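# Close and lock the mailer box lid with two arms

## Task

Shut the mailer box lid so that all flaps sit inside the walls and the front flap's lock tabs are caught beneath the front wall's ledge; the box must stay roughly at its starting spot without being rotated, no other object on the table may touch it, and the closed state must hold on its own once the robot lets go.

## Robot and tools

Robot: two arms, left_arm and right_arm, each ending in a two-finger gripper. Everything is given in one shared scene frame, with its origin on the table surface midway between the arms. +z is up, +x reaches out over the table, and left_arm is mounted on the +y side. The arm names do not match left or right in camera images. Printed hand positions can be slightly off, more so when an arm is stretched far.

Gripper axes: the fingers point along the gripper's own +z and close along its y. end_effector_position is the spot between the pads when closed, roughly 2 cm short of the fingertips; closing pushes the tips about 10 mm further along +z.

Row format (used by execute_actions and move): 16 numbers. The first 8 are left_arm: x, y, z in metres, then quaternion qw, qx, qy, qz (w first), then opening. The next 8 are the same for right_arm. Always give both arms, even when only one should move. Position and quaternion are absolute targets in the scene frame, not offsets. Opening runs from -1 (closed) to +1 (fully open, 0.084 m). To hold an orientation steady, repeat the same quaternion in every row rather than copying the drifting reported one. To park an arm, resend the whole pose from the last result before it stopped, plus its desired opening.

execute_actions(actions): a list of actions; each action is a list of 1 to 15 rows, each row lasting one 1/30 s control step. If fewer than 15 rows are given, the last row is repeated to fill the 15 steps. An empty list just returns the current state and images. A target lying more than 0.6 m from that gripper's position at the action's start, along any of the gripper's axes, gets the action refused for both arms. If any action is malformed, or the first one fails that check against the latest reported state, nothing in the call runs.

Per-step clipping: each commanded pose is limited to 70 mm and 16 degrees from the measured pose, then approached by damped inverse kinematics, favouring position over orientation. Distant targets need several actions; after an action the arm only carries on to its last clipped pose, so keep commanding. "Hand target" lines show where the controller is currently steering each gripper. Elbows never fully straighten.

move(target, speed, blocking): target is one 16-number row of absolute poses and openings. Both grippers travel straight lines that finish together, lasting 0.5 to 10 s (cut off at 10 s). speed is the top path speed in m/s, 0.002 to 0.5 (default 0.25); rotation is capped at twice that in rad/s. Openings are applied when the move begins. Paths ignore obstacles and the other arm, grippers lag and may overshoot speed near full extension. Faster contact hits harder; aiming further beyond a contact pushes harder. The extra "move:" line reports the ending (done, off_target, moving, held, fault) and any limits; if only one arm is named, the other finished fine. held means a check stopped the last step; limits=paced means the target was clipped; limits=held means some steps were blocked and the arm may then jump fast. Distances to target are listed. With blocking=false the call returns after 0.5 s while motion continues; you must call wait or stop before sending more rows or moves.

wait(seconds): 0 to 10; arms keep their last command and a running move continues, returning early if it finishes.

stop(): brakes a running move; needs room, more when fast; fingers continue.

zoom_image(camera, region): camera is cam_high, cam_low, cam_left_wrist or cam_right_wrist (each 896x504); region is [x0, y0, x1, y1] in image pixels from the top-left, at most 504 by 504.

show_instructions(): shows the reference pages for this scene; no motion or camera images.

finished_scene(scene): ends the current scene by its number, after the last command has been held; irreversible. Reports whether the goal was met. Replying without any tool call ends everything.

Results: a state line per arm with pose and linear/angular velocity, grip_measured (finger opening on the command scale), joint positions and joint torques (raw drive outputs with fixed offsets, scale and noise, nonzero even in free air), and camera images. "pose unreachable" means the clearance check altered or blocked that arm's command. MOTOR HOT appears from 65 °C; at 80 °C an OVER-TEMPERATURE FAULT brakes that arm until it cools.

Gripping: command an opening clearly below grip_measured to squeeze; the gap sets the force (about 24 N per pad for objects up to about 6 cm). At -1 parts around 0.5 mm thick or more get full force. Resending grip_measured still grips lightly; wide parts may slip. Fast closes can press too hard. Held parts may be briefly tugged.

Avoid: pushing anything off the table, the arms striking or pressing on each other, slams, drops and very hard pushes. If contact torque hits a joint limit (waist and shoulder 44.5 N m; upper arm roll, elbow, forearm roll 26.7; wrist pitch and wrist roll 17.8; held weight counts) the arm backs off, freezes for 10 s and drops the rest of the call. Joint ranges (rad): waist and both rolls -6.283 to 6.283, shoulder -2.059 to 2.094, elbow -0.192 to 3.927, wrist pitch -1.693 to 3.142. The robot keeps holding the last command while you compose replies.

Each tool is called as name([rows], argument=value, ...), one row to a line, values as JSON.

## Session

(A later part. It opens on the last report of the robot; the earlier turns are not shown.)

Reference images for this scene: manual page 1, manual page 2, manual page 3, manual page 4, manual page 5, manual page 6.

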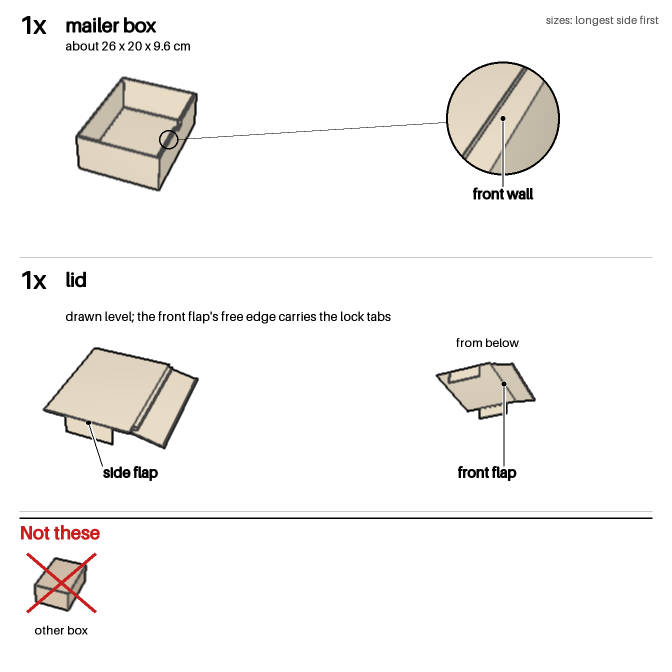

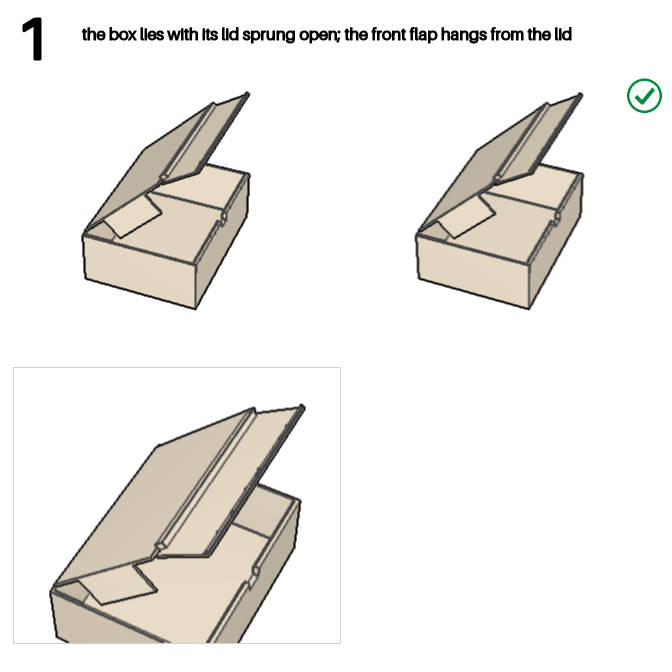

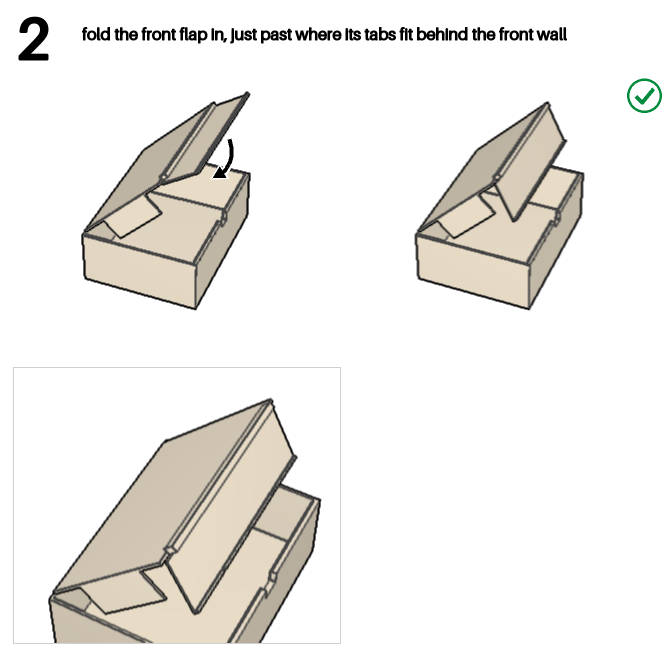

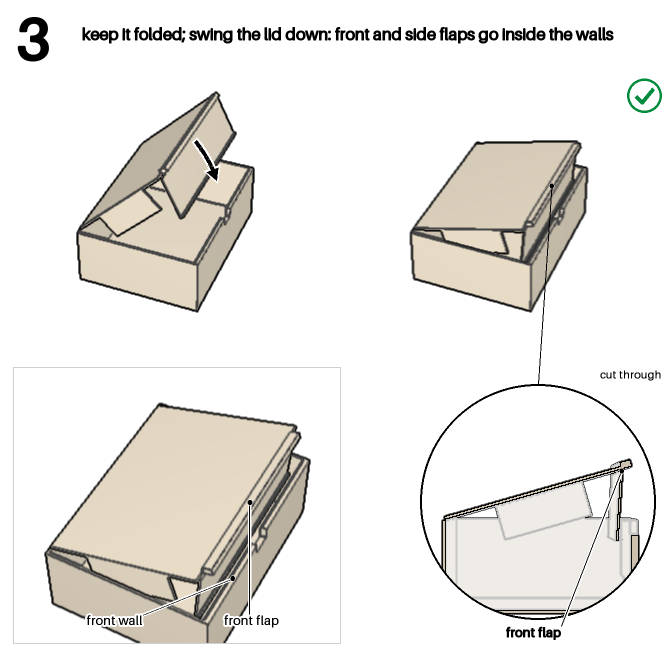

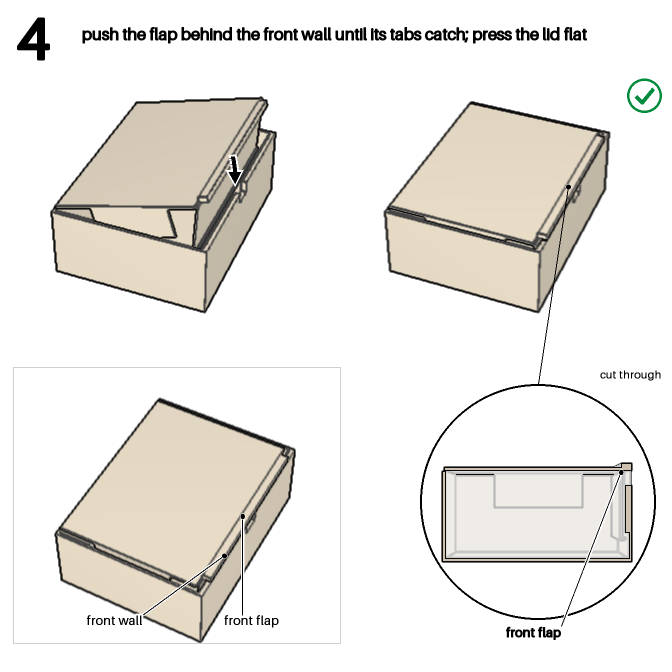

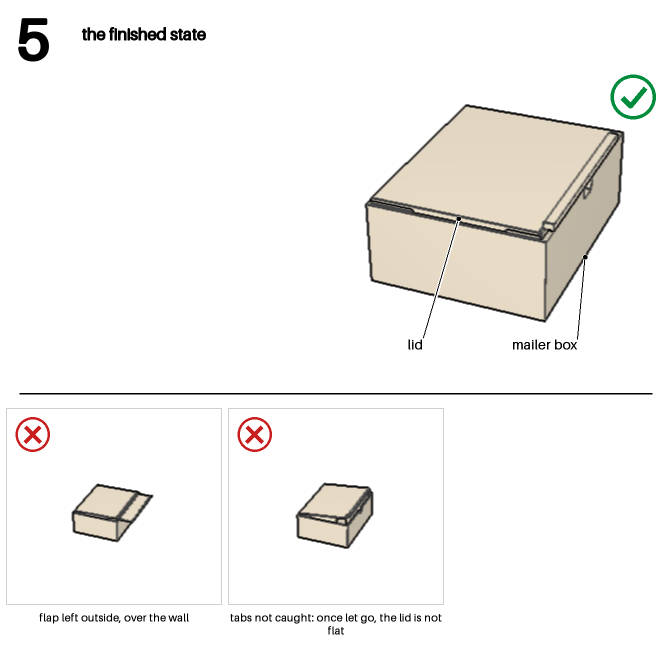

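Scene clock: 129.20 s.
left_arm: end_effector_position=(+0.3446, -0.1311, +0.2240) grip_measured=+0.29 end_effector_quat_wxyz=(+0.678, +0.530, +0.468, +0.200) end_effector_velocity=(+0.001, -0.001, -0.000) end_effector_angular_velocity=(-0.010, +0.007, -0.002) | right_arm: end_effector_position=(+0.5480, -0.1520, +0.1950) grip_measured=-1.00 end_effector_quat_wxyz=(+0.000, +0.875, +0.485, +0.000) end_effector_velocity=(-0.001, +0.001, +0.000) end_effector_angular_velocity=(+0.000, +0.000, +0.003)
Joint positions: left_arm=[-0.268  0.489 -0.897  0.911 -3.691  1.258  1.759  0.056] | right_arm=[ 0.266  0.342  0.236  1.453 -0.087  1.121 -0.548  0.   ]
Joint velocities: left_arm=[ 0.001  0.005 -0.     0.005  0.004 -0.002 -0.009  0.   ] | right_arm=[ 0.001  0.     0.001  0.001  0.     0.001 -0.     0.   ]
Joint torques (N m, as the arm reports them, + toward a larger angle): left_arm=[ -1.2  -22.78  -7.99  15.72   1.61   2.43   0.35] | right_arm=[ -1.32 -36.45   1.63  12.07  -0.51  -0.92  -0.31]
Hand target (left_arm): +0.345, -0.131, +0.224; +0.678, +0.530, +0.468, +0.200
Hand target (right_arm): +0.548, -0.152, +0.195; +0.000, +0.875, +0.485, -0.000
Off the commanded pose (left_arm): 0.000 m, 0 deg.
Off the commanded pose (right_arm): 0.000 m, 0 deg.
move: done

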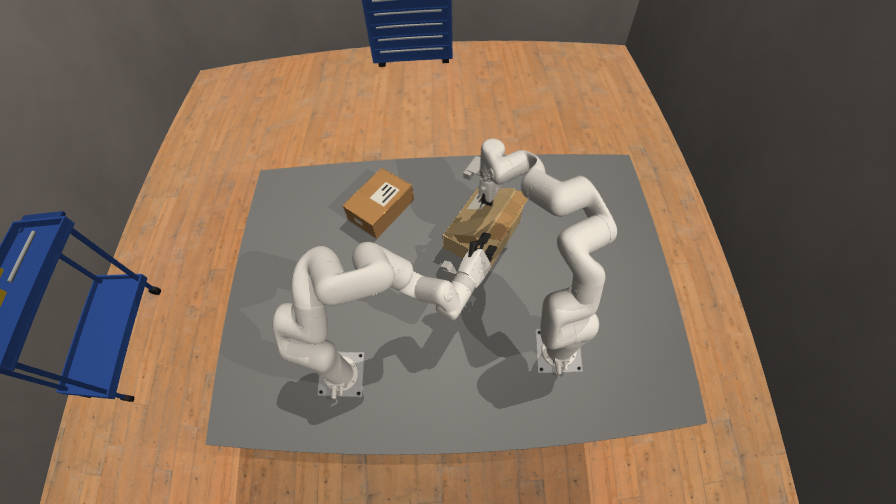

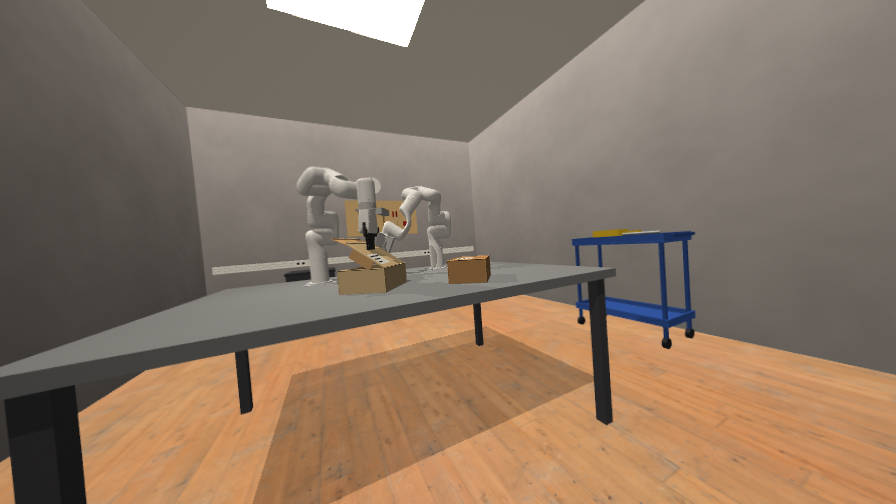

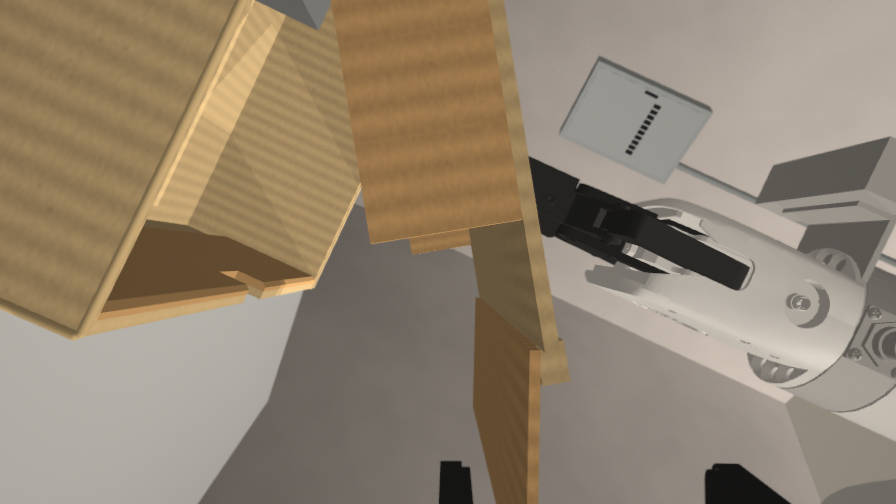

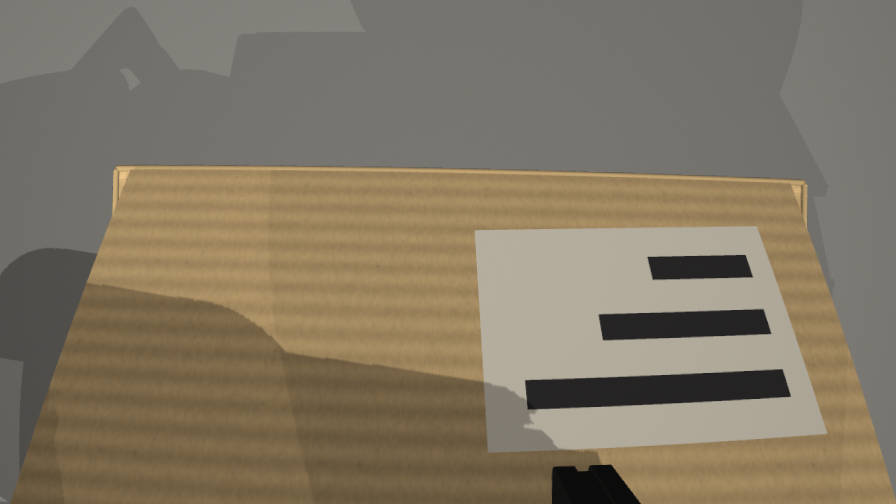

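move(target=[0.393,-0.165,0.217,0.678,0.530,0.468,0.200,0.3,0.548,-0.152,0.195,0,0.875,0.485,0,-1], speed=0.08)

execute_actions([
  [[0.393,-0.165,0.217,0.678,0.530,0.468,0.200,-0.5,0.548,-0.152,0.195,0,0.875,0.485,0,-1]],
  [[0.393,-0.165,0.217,0.678,0.530,0.468,0.200,-1,0.548,-0.152,0.195,0,0.875,0.485,0,-1]],
])

Scene clock: 143.13 s.
left_arm: end_effector_position=(+0.3924, -0.1652, +0.2169) grip_measured=+0.29 end_effector_quat_wxyz=(+0.678, +0.530, +0.468, +0.200) end_effector_velocity=(+0.003, -0.001, -0.001) end_effector_angular_velocity=(+0.000, +0.001, +0.002) | right_arm: end_effector_position=(+0.5480, -0.1520, +0.1950) grip_measured=-1.00 end_effector_quat_wxyz=(+0.000, +0.875, +0.485, -0.000) end_effector_velocity=(+0.000, -0.001, +0.000) end_effector_angular_velocity=(-0.001, +0.000, -0.001)
Joint positions: left_arm=[-0.306  0.651 -0.832  1.118 -3.605  1.197  1.829  0.056] | right_arm=[ 0.266  0.342  0.236  1.453 -0.087  1.121 -0.548  0.   ]
Joint velocities: left_arm=[-0.002  0.007  0.003  0.01   0.001 -0.003  0.003  0.   ] | right_arm=[ 0.    -0.    -0.001  0.    -0.     0.001  0.     0.   ]
Joint torques (N m, as the arm reports them, + toward a larger angle): left_arm=[ -0.94 -28.3  -10.47  15.82   1.67   2.27   0.19] | right_arm=[ -1.61 -36.77   1.57  11.82  -0.64  -1.05  -0.44]
Hand target (left_arm): +0.393, -0.165, +0.217; +0.678, +0.530, +0.468, +0.200
Hand target (right_arm): +0.548, -0.152, +0.195; +0.000, +0.875, +0.485, -0.000
Off the commanded pose (left_arm): 0.001 m, 0 deg.
Off the commanded pose (right_arm): 0.000 m, 0 deg.
move: done

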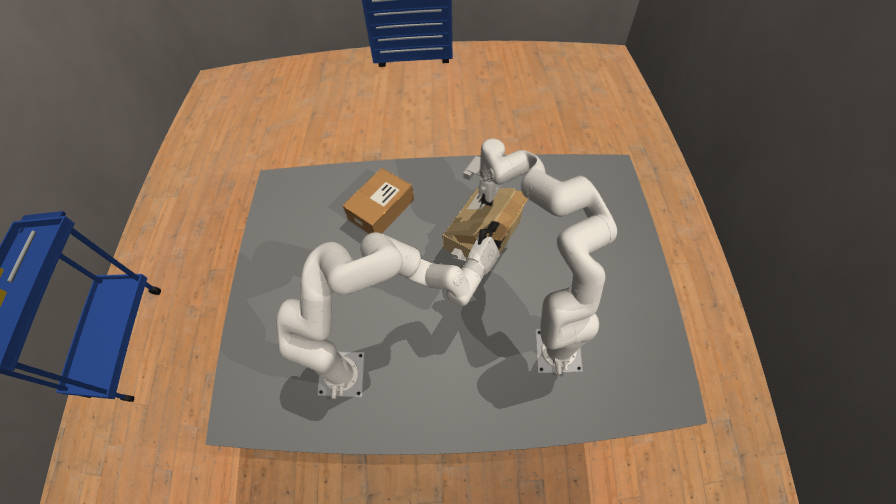

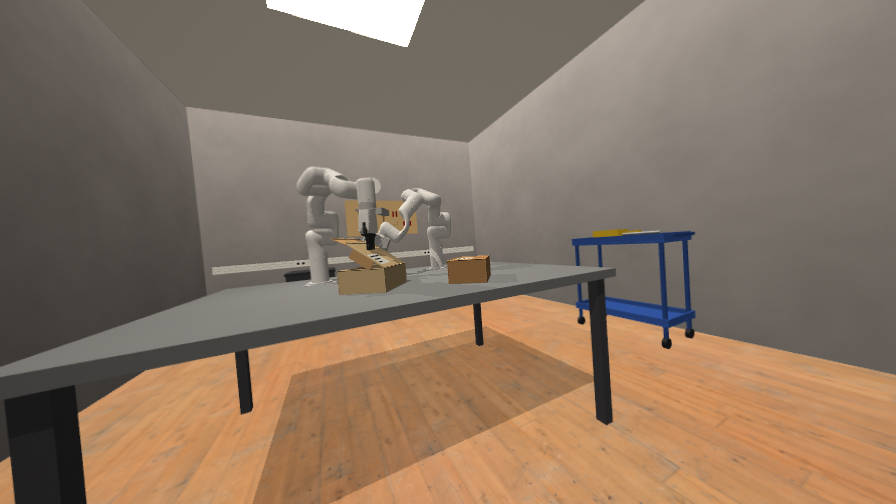

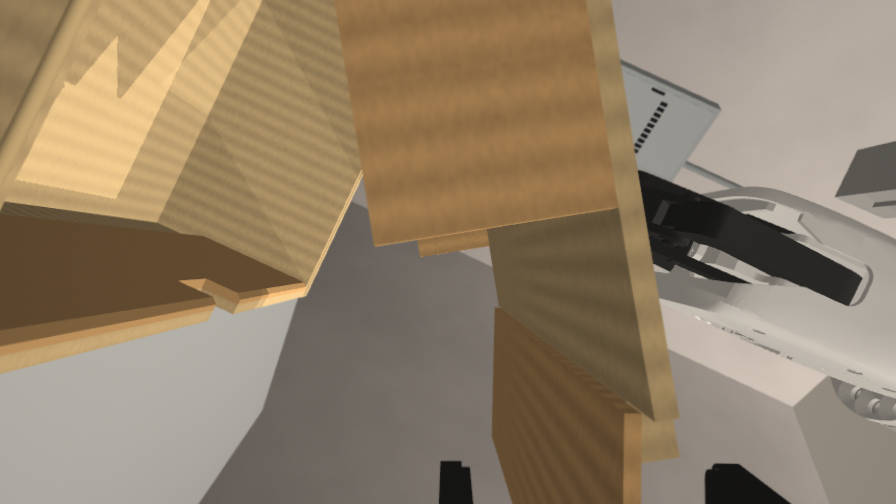

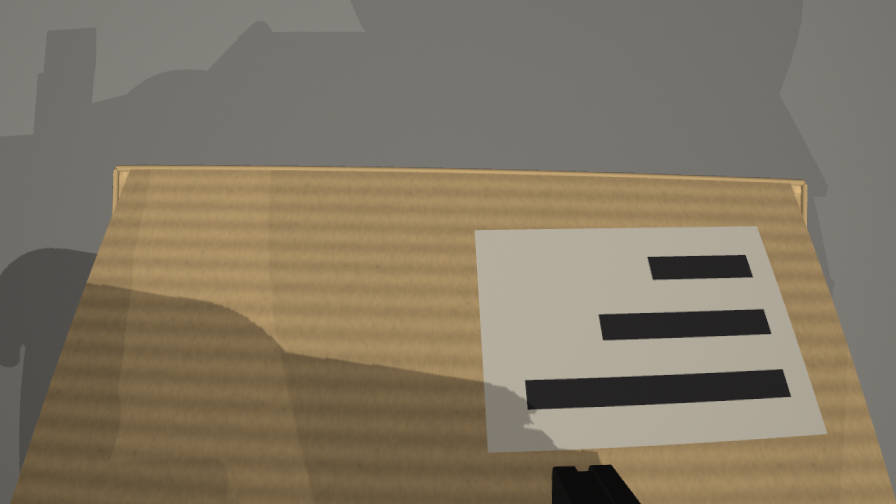

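Scene clock: 144.13 s.
left_arm: end_effector_position=(+0.3928, -0.1650, +0.2165) grip_measured=-0.94 end_effector_quat_wxyz=(+0.678, +0.530, +0.468, +0.200) end_effector_velocity=(+0.000, +0.000, +0.001) end_effector_angular_velocity=(-0.001, -0.002, +0.001) | right_arm: end_effector_position=(+0.5481, -0.1517, +0.1954) grip_measured=-1.00 end_effector_quat_wxyz=(-0.000, +0.875, +0.485, +0.001) end_effector_velocity=(+0.000, +0.000, -0.000) end_effector_angular_velocity=(+0.001, -0.002, -0.000)
Joint positions: left_arm=[-0.306  0.651 -0.831  1.118 -3.605  1.197  1.83   0.003] | right_arm=[ 0.266  0.342  0.236  1.453 -0.087  1.121 -0.548  0.   ]
Joint velocities: left_arm=[ 0.    -0.002  0.     0.    -0.     0.001 -0.    -0.   ] | right_arm=[ 0.     0.    -0.    -0.001  0.    -0.003  0.     0.   ]
Joint torques (N m, as the arm reports them, + toward a larger angle): left_arm=[ -0.93 -30.19 -10.6   16.91   1.87   3.01   0.28] | right_arm=[ -1.62 -34.33   0.86  10.87  -0.66  -0.61  -0.36]
Hand target (left_arm): +0.393, -0.165, +0.217; +0.678, +0.530, +0.468, +0.200
Hand target (right_arm): +0.548, -0.152, +0.195; -0.000, +0.875, +0.485, -0.000
Off the commanded pose (left_arm): 0.001 m, 0 deg.
Off the commanded pose (right_arm): 0.001 m, 0 deg.

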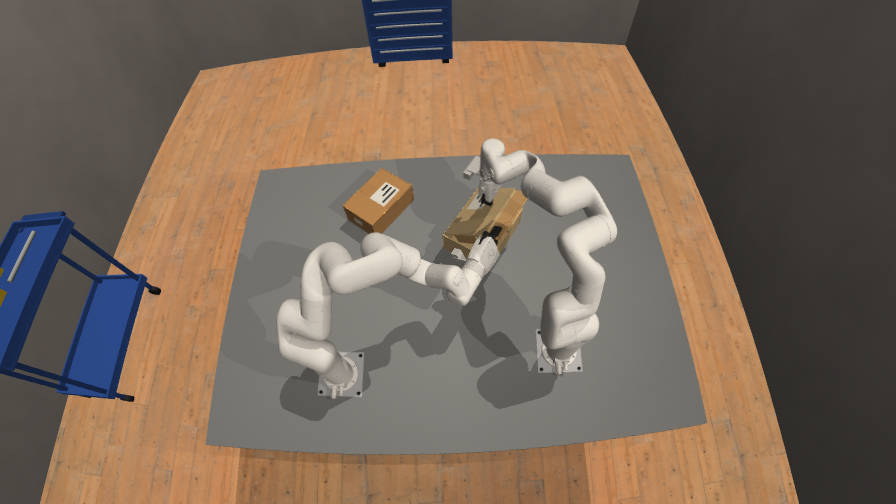

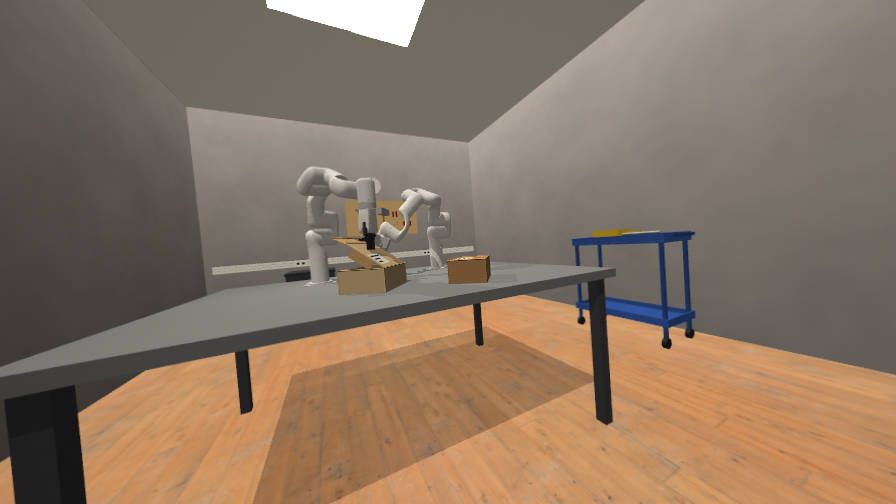

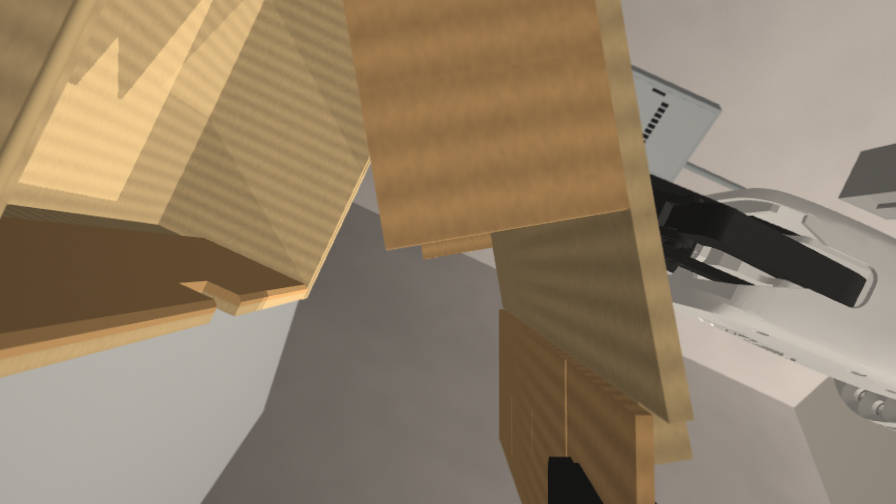

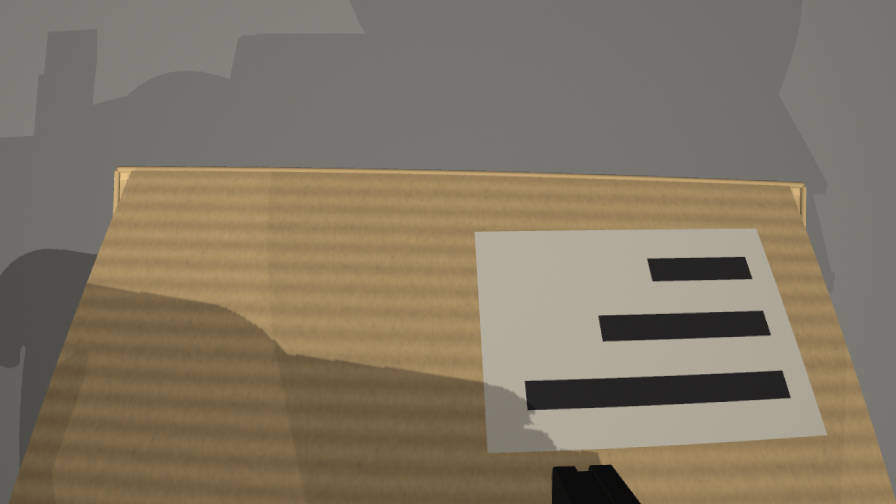

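move(target=[0.391,-0.169,0.203,0.603,0.633,0.316,0.368,-1,0.548,-0.152,0.195,0,0.875,0.485,0,-1], speed=0.2)

move(target=[0.394,-0.164,0.190,0.487,0.693,0.141,0.512,-1,0.548,-0.152,0.195,0,0.875,0.485,0,-1], speed=0.2)

move(target=[0.400,-0.155,0.181,0.337,0.706,-0.043,0.621,-1,0.548,-0.152,0.195,0,0.875,0.485,0,-1], speed=0.2)

Scene clock: 181.40 s.
left_arm: end_effector_position=(+0.3909, -0.1688, +0.2026) grip_measured=-0.93 end_effector_quat_wxyz=(+0.603, +0.633, +0.316, +0.368) end_effector_velocity=(-0.002, -0.001, -0.001) end_effector_angular_velocity=(+0.010, -0.003, -0.003) | right_arm: end_effector_position=(+0.5482, -0.1520, +0.1954) grip_measured=-1.00 end_effector_quat_wxyz=(+0.000, +0.875, +0.485, +0.000) end_effector_velocity=(-0.001, -0.000, -0.001) end_effector_angular_velocity=(-0.001, +0.002, +0.000)
Joint positions: left_arm=[-0.422  0.638 -0.711  1.136 -3.626  1.192  2.292  0.003] | right_arm=[ 0.265  0.342  0.236  1.453 -0.087  1.121 -0.548  0.   ]
Joint velocities: left_arm=[-0.004  0.     0.002  0.001 -0.001 -0.002  0.01   0.   ] | right_arm=[ 0.     0.001 -0.    -0.001 -0.     0.     0.     0.   ]
Joint torques (N m, as the arm reports them, + toward a larger angle): left_arm=[ -1.14 -39.21 -11.51  22.04   2.85   4.92   0.73] | right_arm=[ -2.61 -25.01  -1.38   6.65  -0.98   0.79  -0.42]
Hand target (left_arm): +0.391, -0.169, +0.203; +0.603, +0.633, +0.316, +0.368
Hand target (right_arm): +0.548, -0.152, +0.195; -0.000, +0.875, +0.485, +0.000
Off the commanded pose (left_arm): 0.000 m, 0 deg.
Off the commanded pose (right_arm): 0.000 m, 0 deg.
move: done

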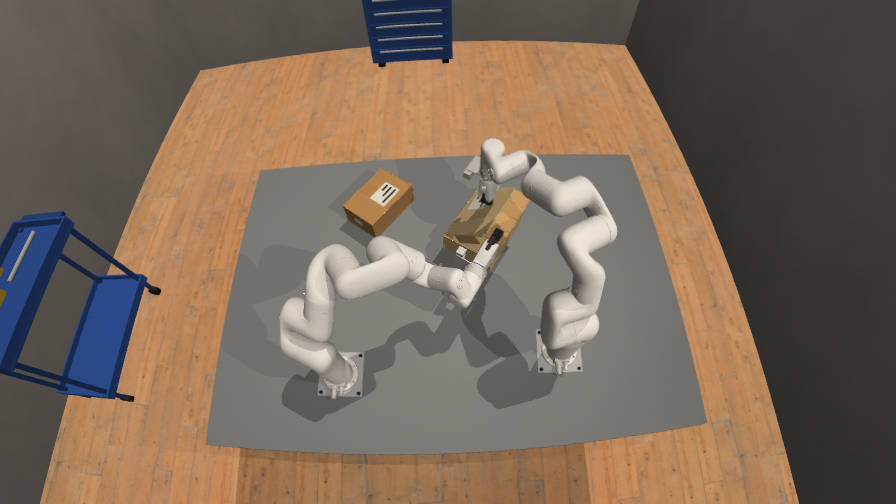

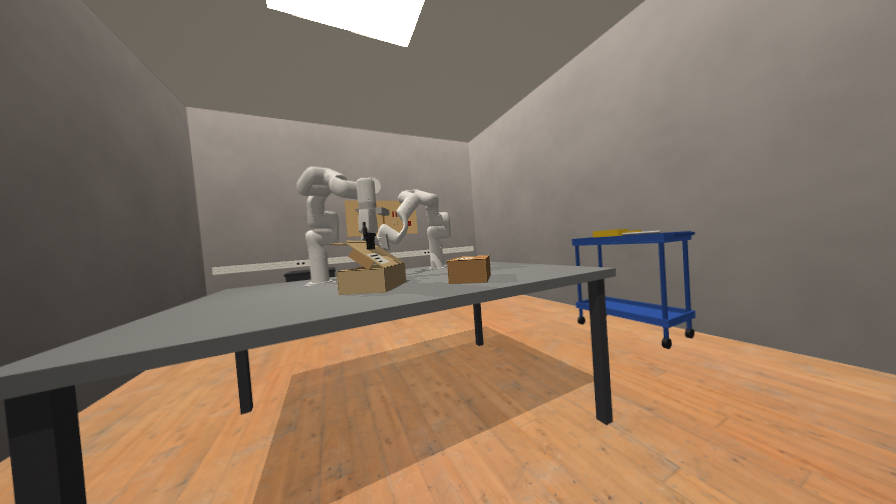

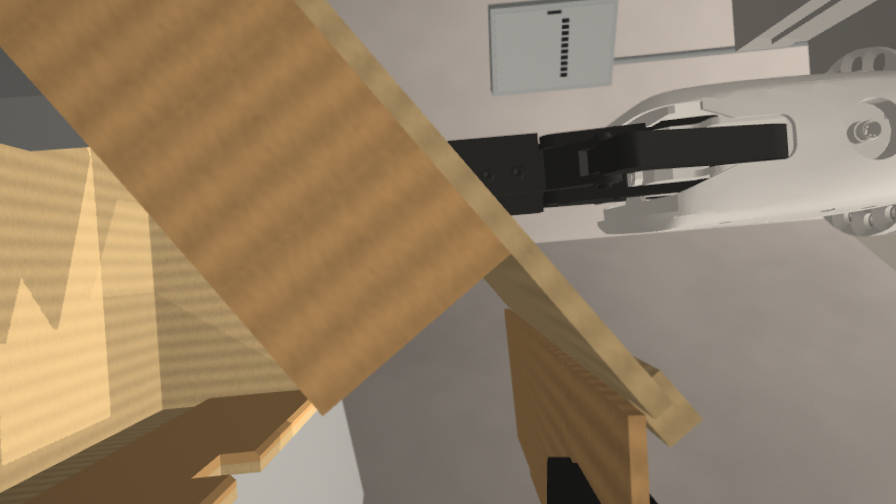

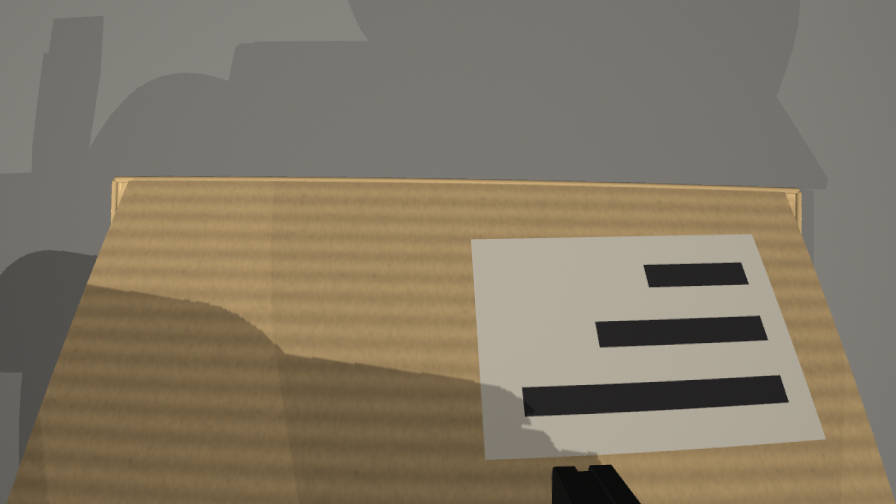

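Scene clock: 183.20 s.
left_arm: end_effector_position=(+0.3941, -0.1638, +0.1897) grip_measured=-0.88 end_effector_quat_wxyz=(+0.487, +0.693, +0.141, +0.512) end_effector_velocity=(-0.002, -0.004, +0.008) end_effector_angular_velocity=(-0.000, -0.016, -0.007) | right_arm: end_effector_position=(+0.5485, -0.1518, +0.1956) grip_measured=-1.00 end_effector_quat_wxyz=(+0.000, +0.875, +0.485, +0.001) end_effector_velocity=(-0.001, -0.004, -0.008) end_effector_angular_velocity=(-0.008, +0.012, -0.003)
Joint positions: left_arm=[-0.516  0.619 -0.592  1.133 -3.632  1.183  2.747  0.005] | right_arm=[ 0.265  0.342  0.236  1.454 -0.087  1.121 -0.548  0.   ]
Joint velocities: left_arm=[-0.001 -0.007 -0.006  0.002  0.004  0.002  0.011 -0.012] | right_arm=[-0.001  0.008 -0.005 -0.008 -0.003 -0.002 -0.001  0.   ]
Joint torques (N m, as the arm reports them, + toward a larger angle): left_arm=[ -0.91 -45.15  -9.89  24.89   2.74   6.44   0.88] | right_arm=[ -3.26 -18.31  -3.12   3.87  -1.21   1.94  -0.33]
Hand target (left_arm): +0.394, -0.164, +0.190; +0.487, +0.693, +0.141, +0.512
Hand target (right_arm): +0.548, -0.152, +0.195; -0.000, +0.875, +0.485, -0.000
Off the commanded pose (left_arm): 0.000 m, 0 deg.
Off the commanded pose (right_arm): 0.001 m, 0 deg.
move: done

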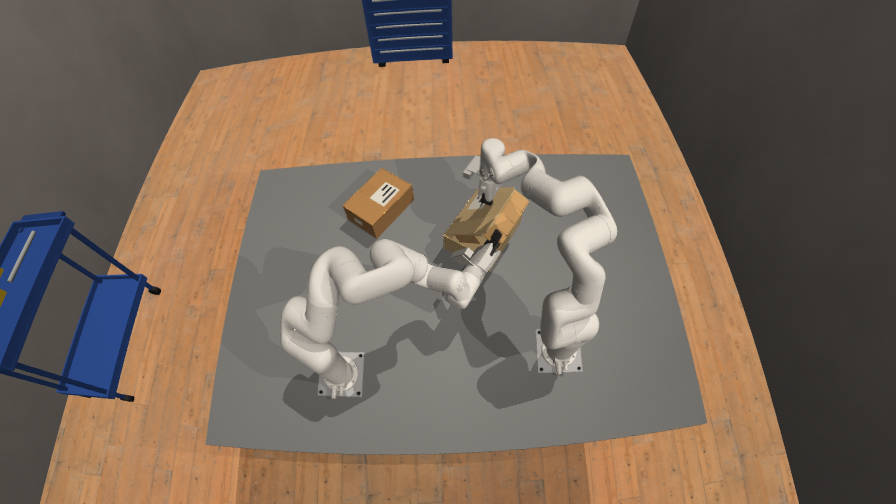

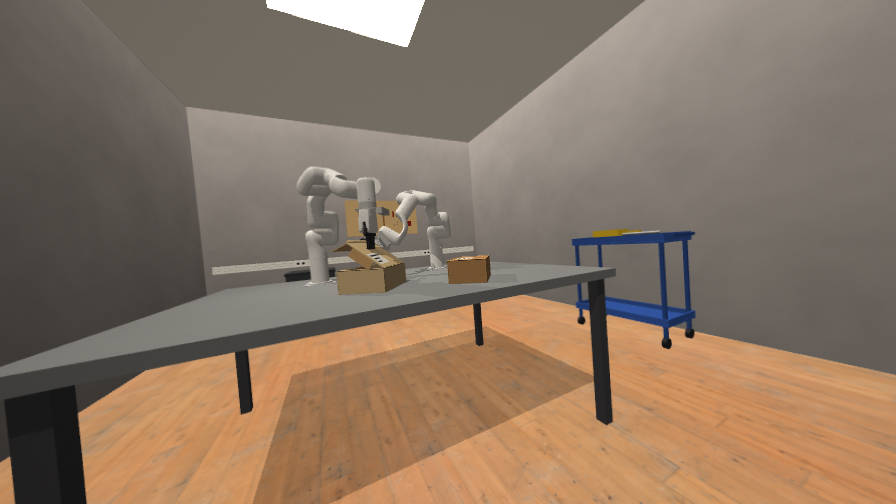

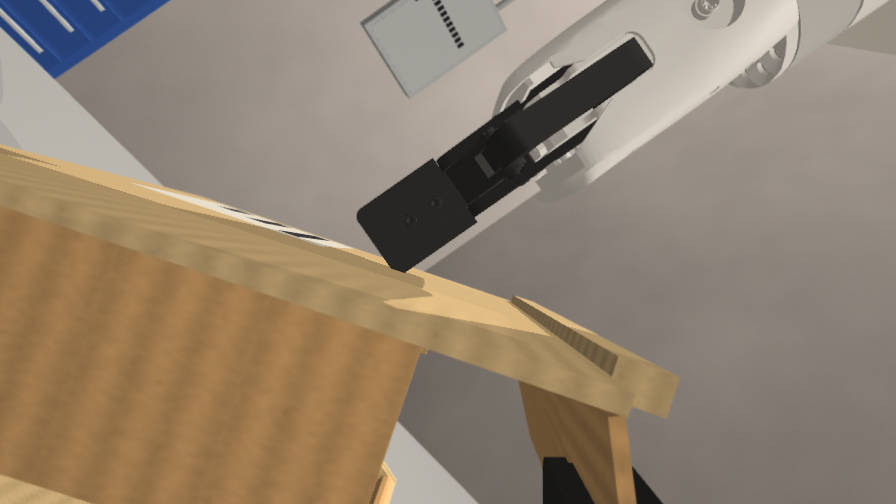

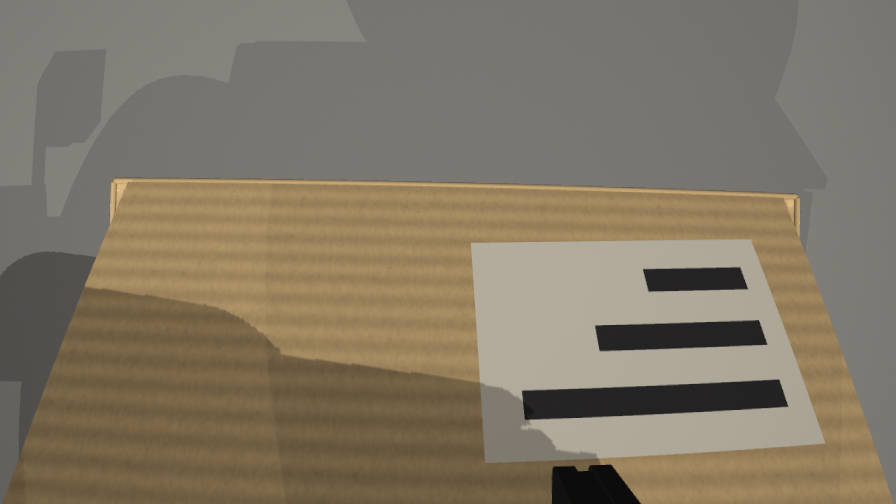

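Scene clock: 185.00 s.
left_arm: end_effector_position=(+0.4000, -0.1550, +0.1810) grip_measured=-0.94 end_effector_quat_wxyz=(+0.337, +0.706, -0.043, +0.621) end_effector_velocity=(-0.000, +0.000, -0.001) end_effector_angular_velocity=(+0.009, -0.003, +0.001) | right_arm: end_effector_position=(+0.5484, -0.1520, +0.1954) grip_measured=-1.00 end_effector_quat_wxyz=(+0.000, +0.875, +0.485, +0.001) end_effector_velocity=(-0.000, -0.000, +0.000) end_effector_angular_velocity=(-0.002, +0.000, +0.001)
Joint positions: left_arm=[-0.597  0.596 -0.479  1.123 -3.635  1.166  3.204  0.003] | right_arm=[ 0.265  0.342  0.236  1.454 -0.087  1.121 -0.548  0.   ]
Joint velocities: left_arm=[-0.002  0.     0.002  0.    -0.003 -0.001  0.01  -0.   ] | right_arm=[ 0.001 -0.    -0.001  0.    -0.002  0.001  0.     0.   ]
Joint torques (N m, as the arm reports them, + toward a larger angle): left_arm=[  0.28 -45.76  -6.14  25.11   2.28   6.64   0.68] | right_arm=[ -3.28 -18.85  -2.98   3.77  -1.23   2.18  -0.44]
Hand target (left_arm): +0.400, -0.155, +0.181; +0.337, +0.706, -0.043, +0.621
Hand target (right_arm): +0.548, -0.152, +0.195; -0.000, +0.875, +0.485, -0.000
Off the commanded pose (left_arm): 0.000 m, 0 deg.
Off the commanded pose (right_arm): 0.001 m, 0 deg.
move: done

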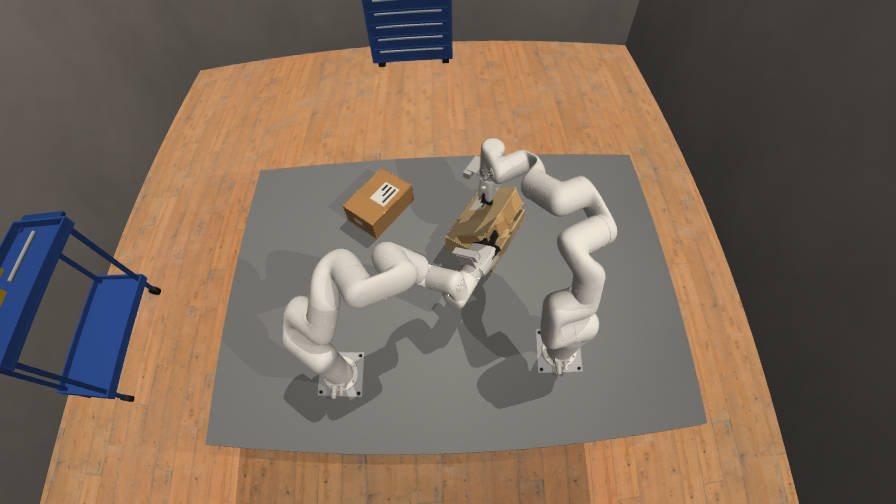

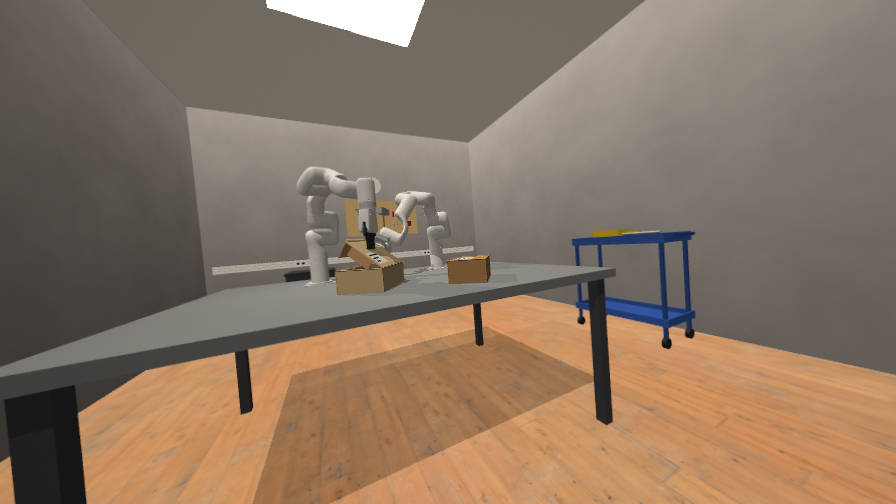

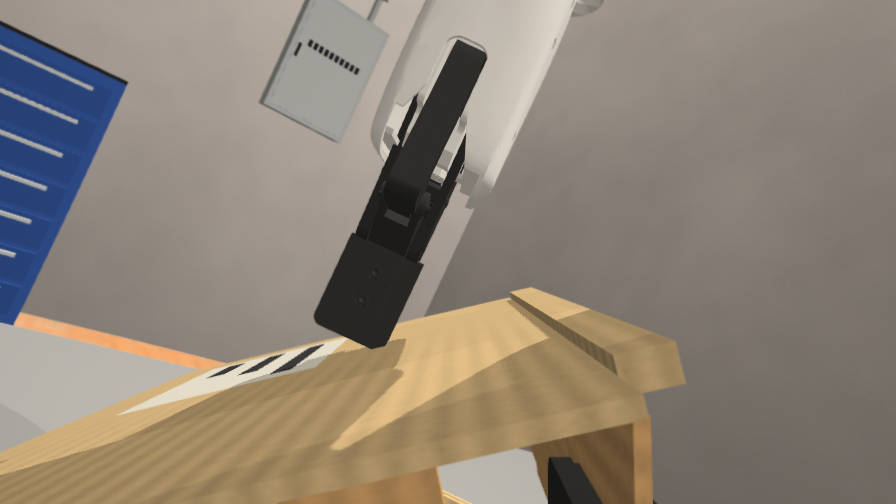

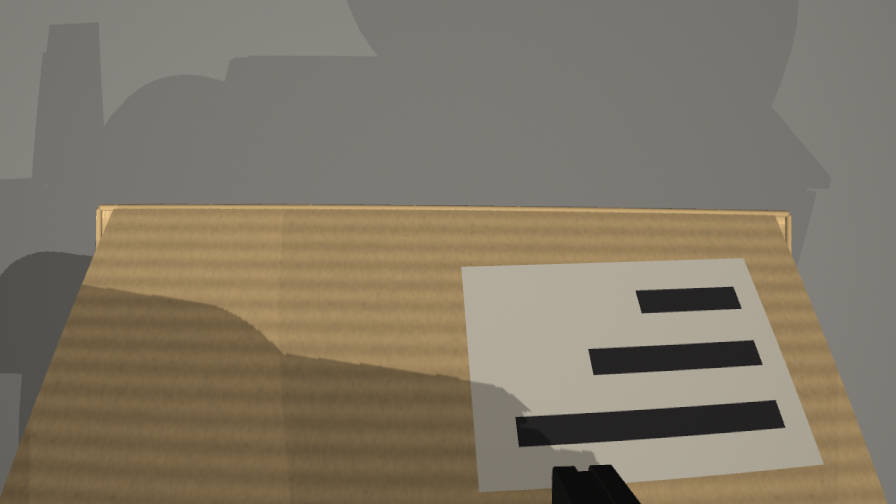

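move(target=[0.402,-0.152,0.153,0.135,0.660,-0.254,0.694,-1,0.548,-0.152,0.181,0,0.875,0.485,0,-1], speed=0.1)

Scene clock: 204.47 s.
left_arm: end_effector_position=(+0.4021, -0.1517, +0.1530) grip_measured=-0.94 end_effector_quat_wxyz=(+0.135, +0.660, -0.254, +0.694) end_effector_velocity=(-0.000, -0.000, -0.001) end_effector_angular_velocity=(+0.009, -0.006, +0.000) | right_arm: end_effector_position=(+0.5480, -0.1520, +0.1810) grip_measured=-1.00 end_effector_quat_wxyz=(+0.000, +0.875, +0.485, -0.000) end_effector_velocity=(+0.000, +0.001, +0.000) end_effector_angular_velocity=(+0.000, -0.001, +0.001)
Joint positions: left_arm=[-0.711  0.635 -0.349  1.134 -3.628  1.187  3.739  0.003] | right_arm=[ 0.266  0.354  0.234  1.429 -0.091  1.085 -0.545  0.   ]
Joint velocities: left_arm=[-0.003  0.002  0.002  0.001 -0.001  0.001  0.01   0.   ] | right_arm=[ 0.002 -0.    -0.001  0.     0.    -0.001  0.     0.   ]
Joint torques (N m, as the arm reports them, + toward a larger angle): left_arm=[ -0.76 -35.67  -3.78  17.23   1.44   3.21   0.81] | right_arm=[ -1.13 -36.91   1.78  11.83  -0.58  -1.05  -0.29]
Hand target (left_arm): +0.402, -0.152, +0.153; +0.135, +0.660, -0.254, +0.694
Hand target (right_arm): +0.548, -0.152, +0.181; +0.000, +0.875, +0.485, -0.000
Off the commanded pose (left_arm): 0.000 m, 0 deg.
Off the commanded pose (right_arm): 0.000 m, 0 deg.
move: done

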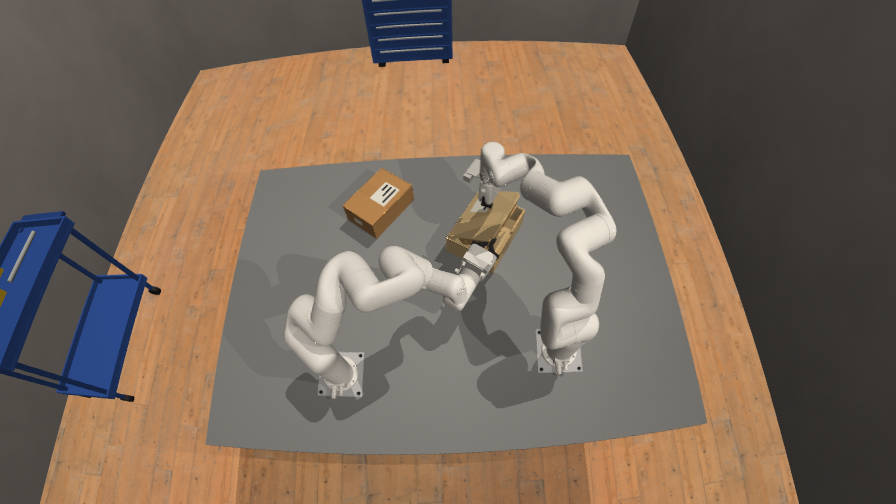

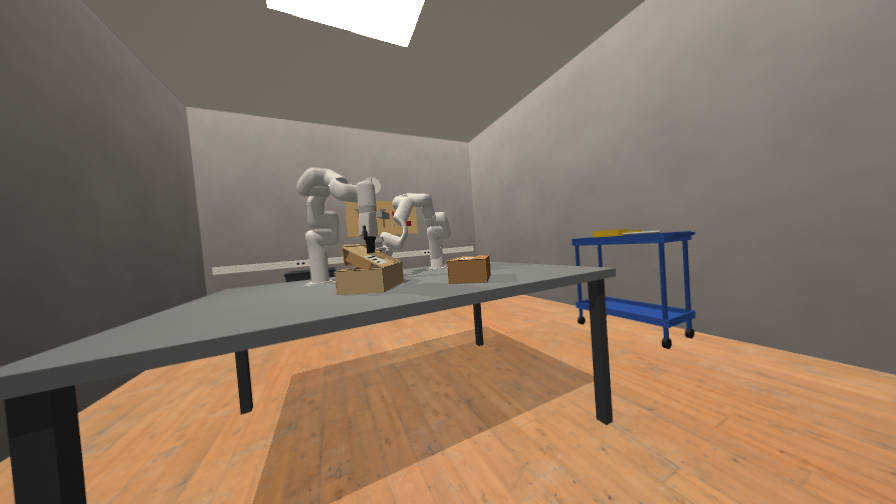

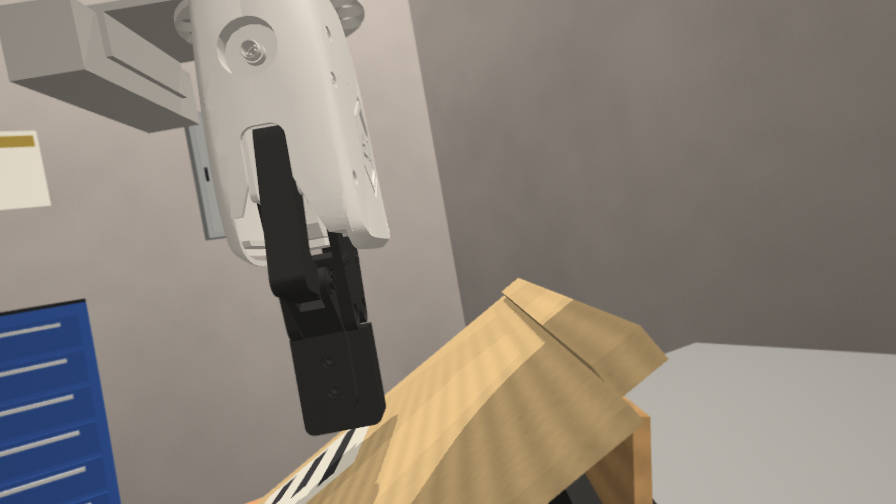

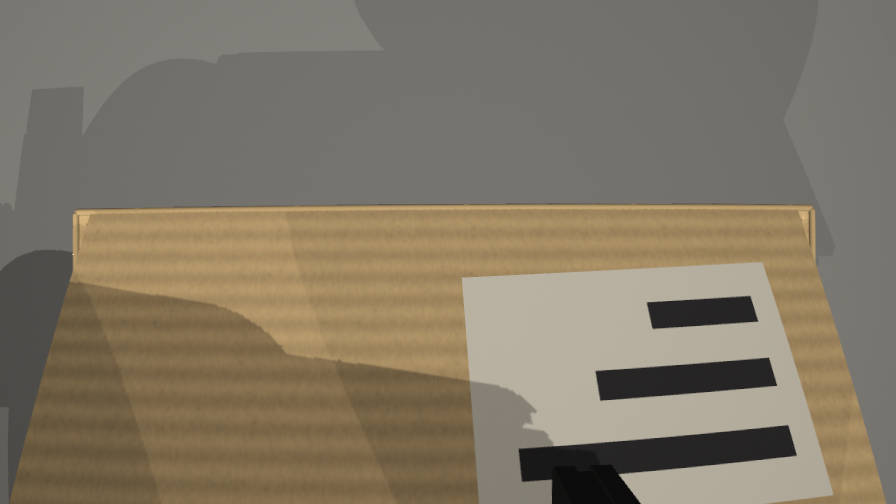

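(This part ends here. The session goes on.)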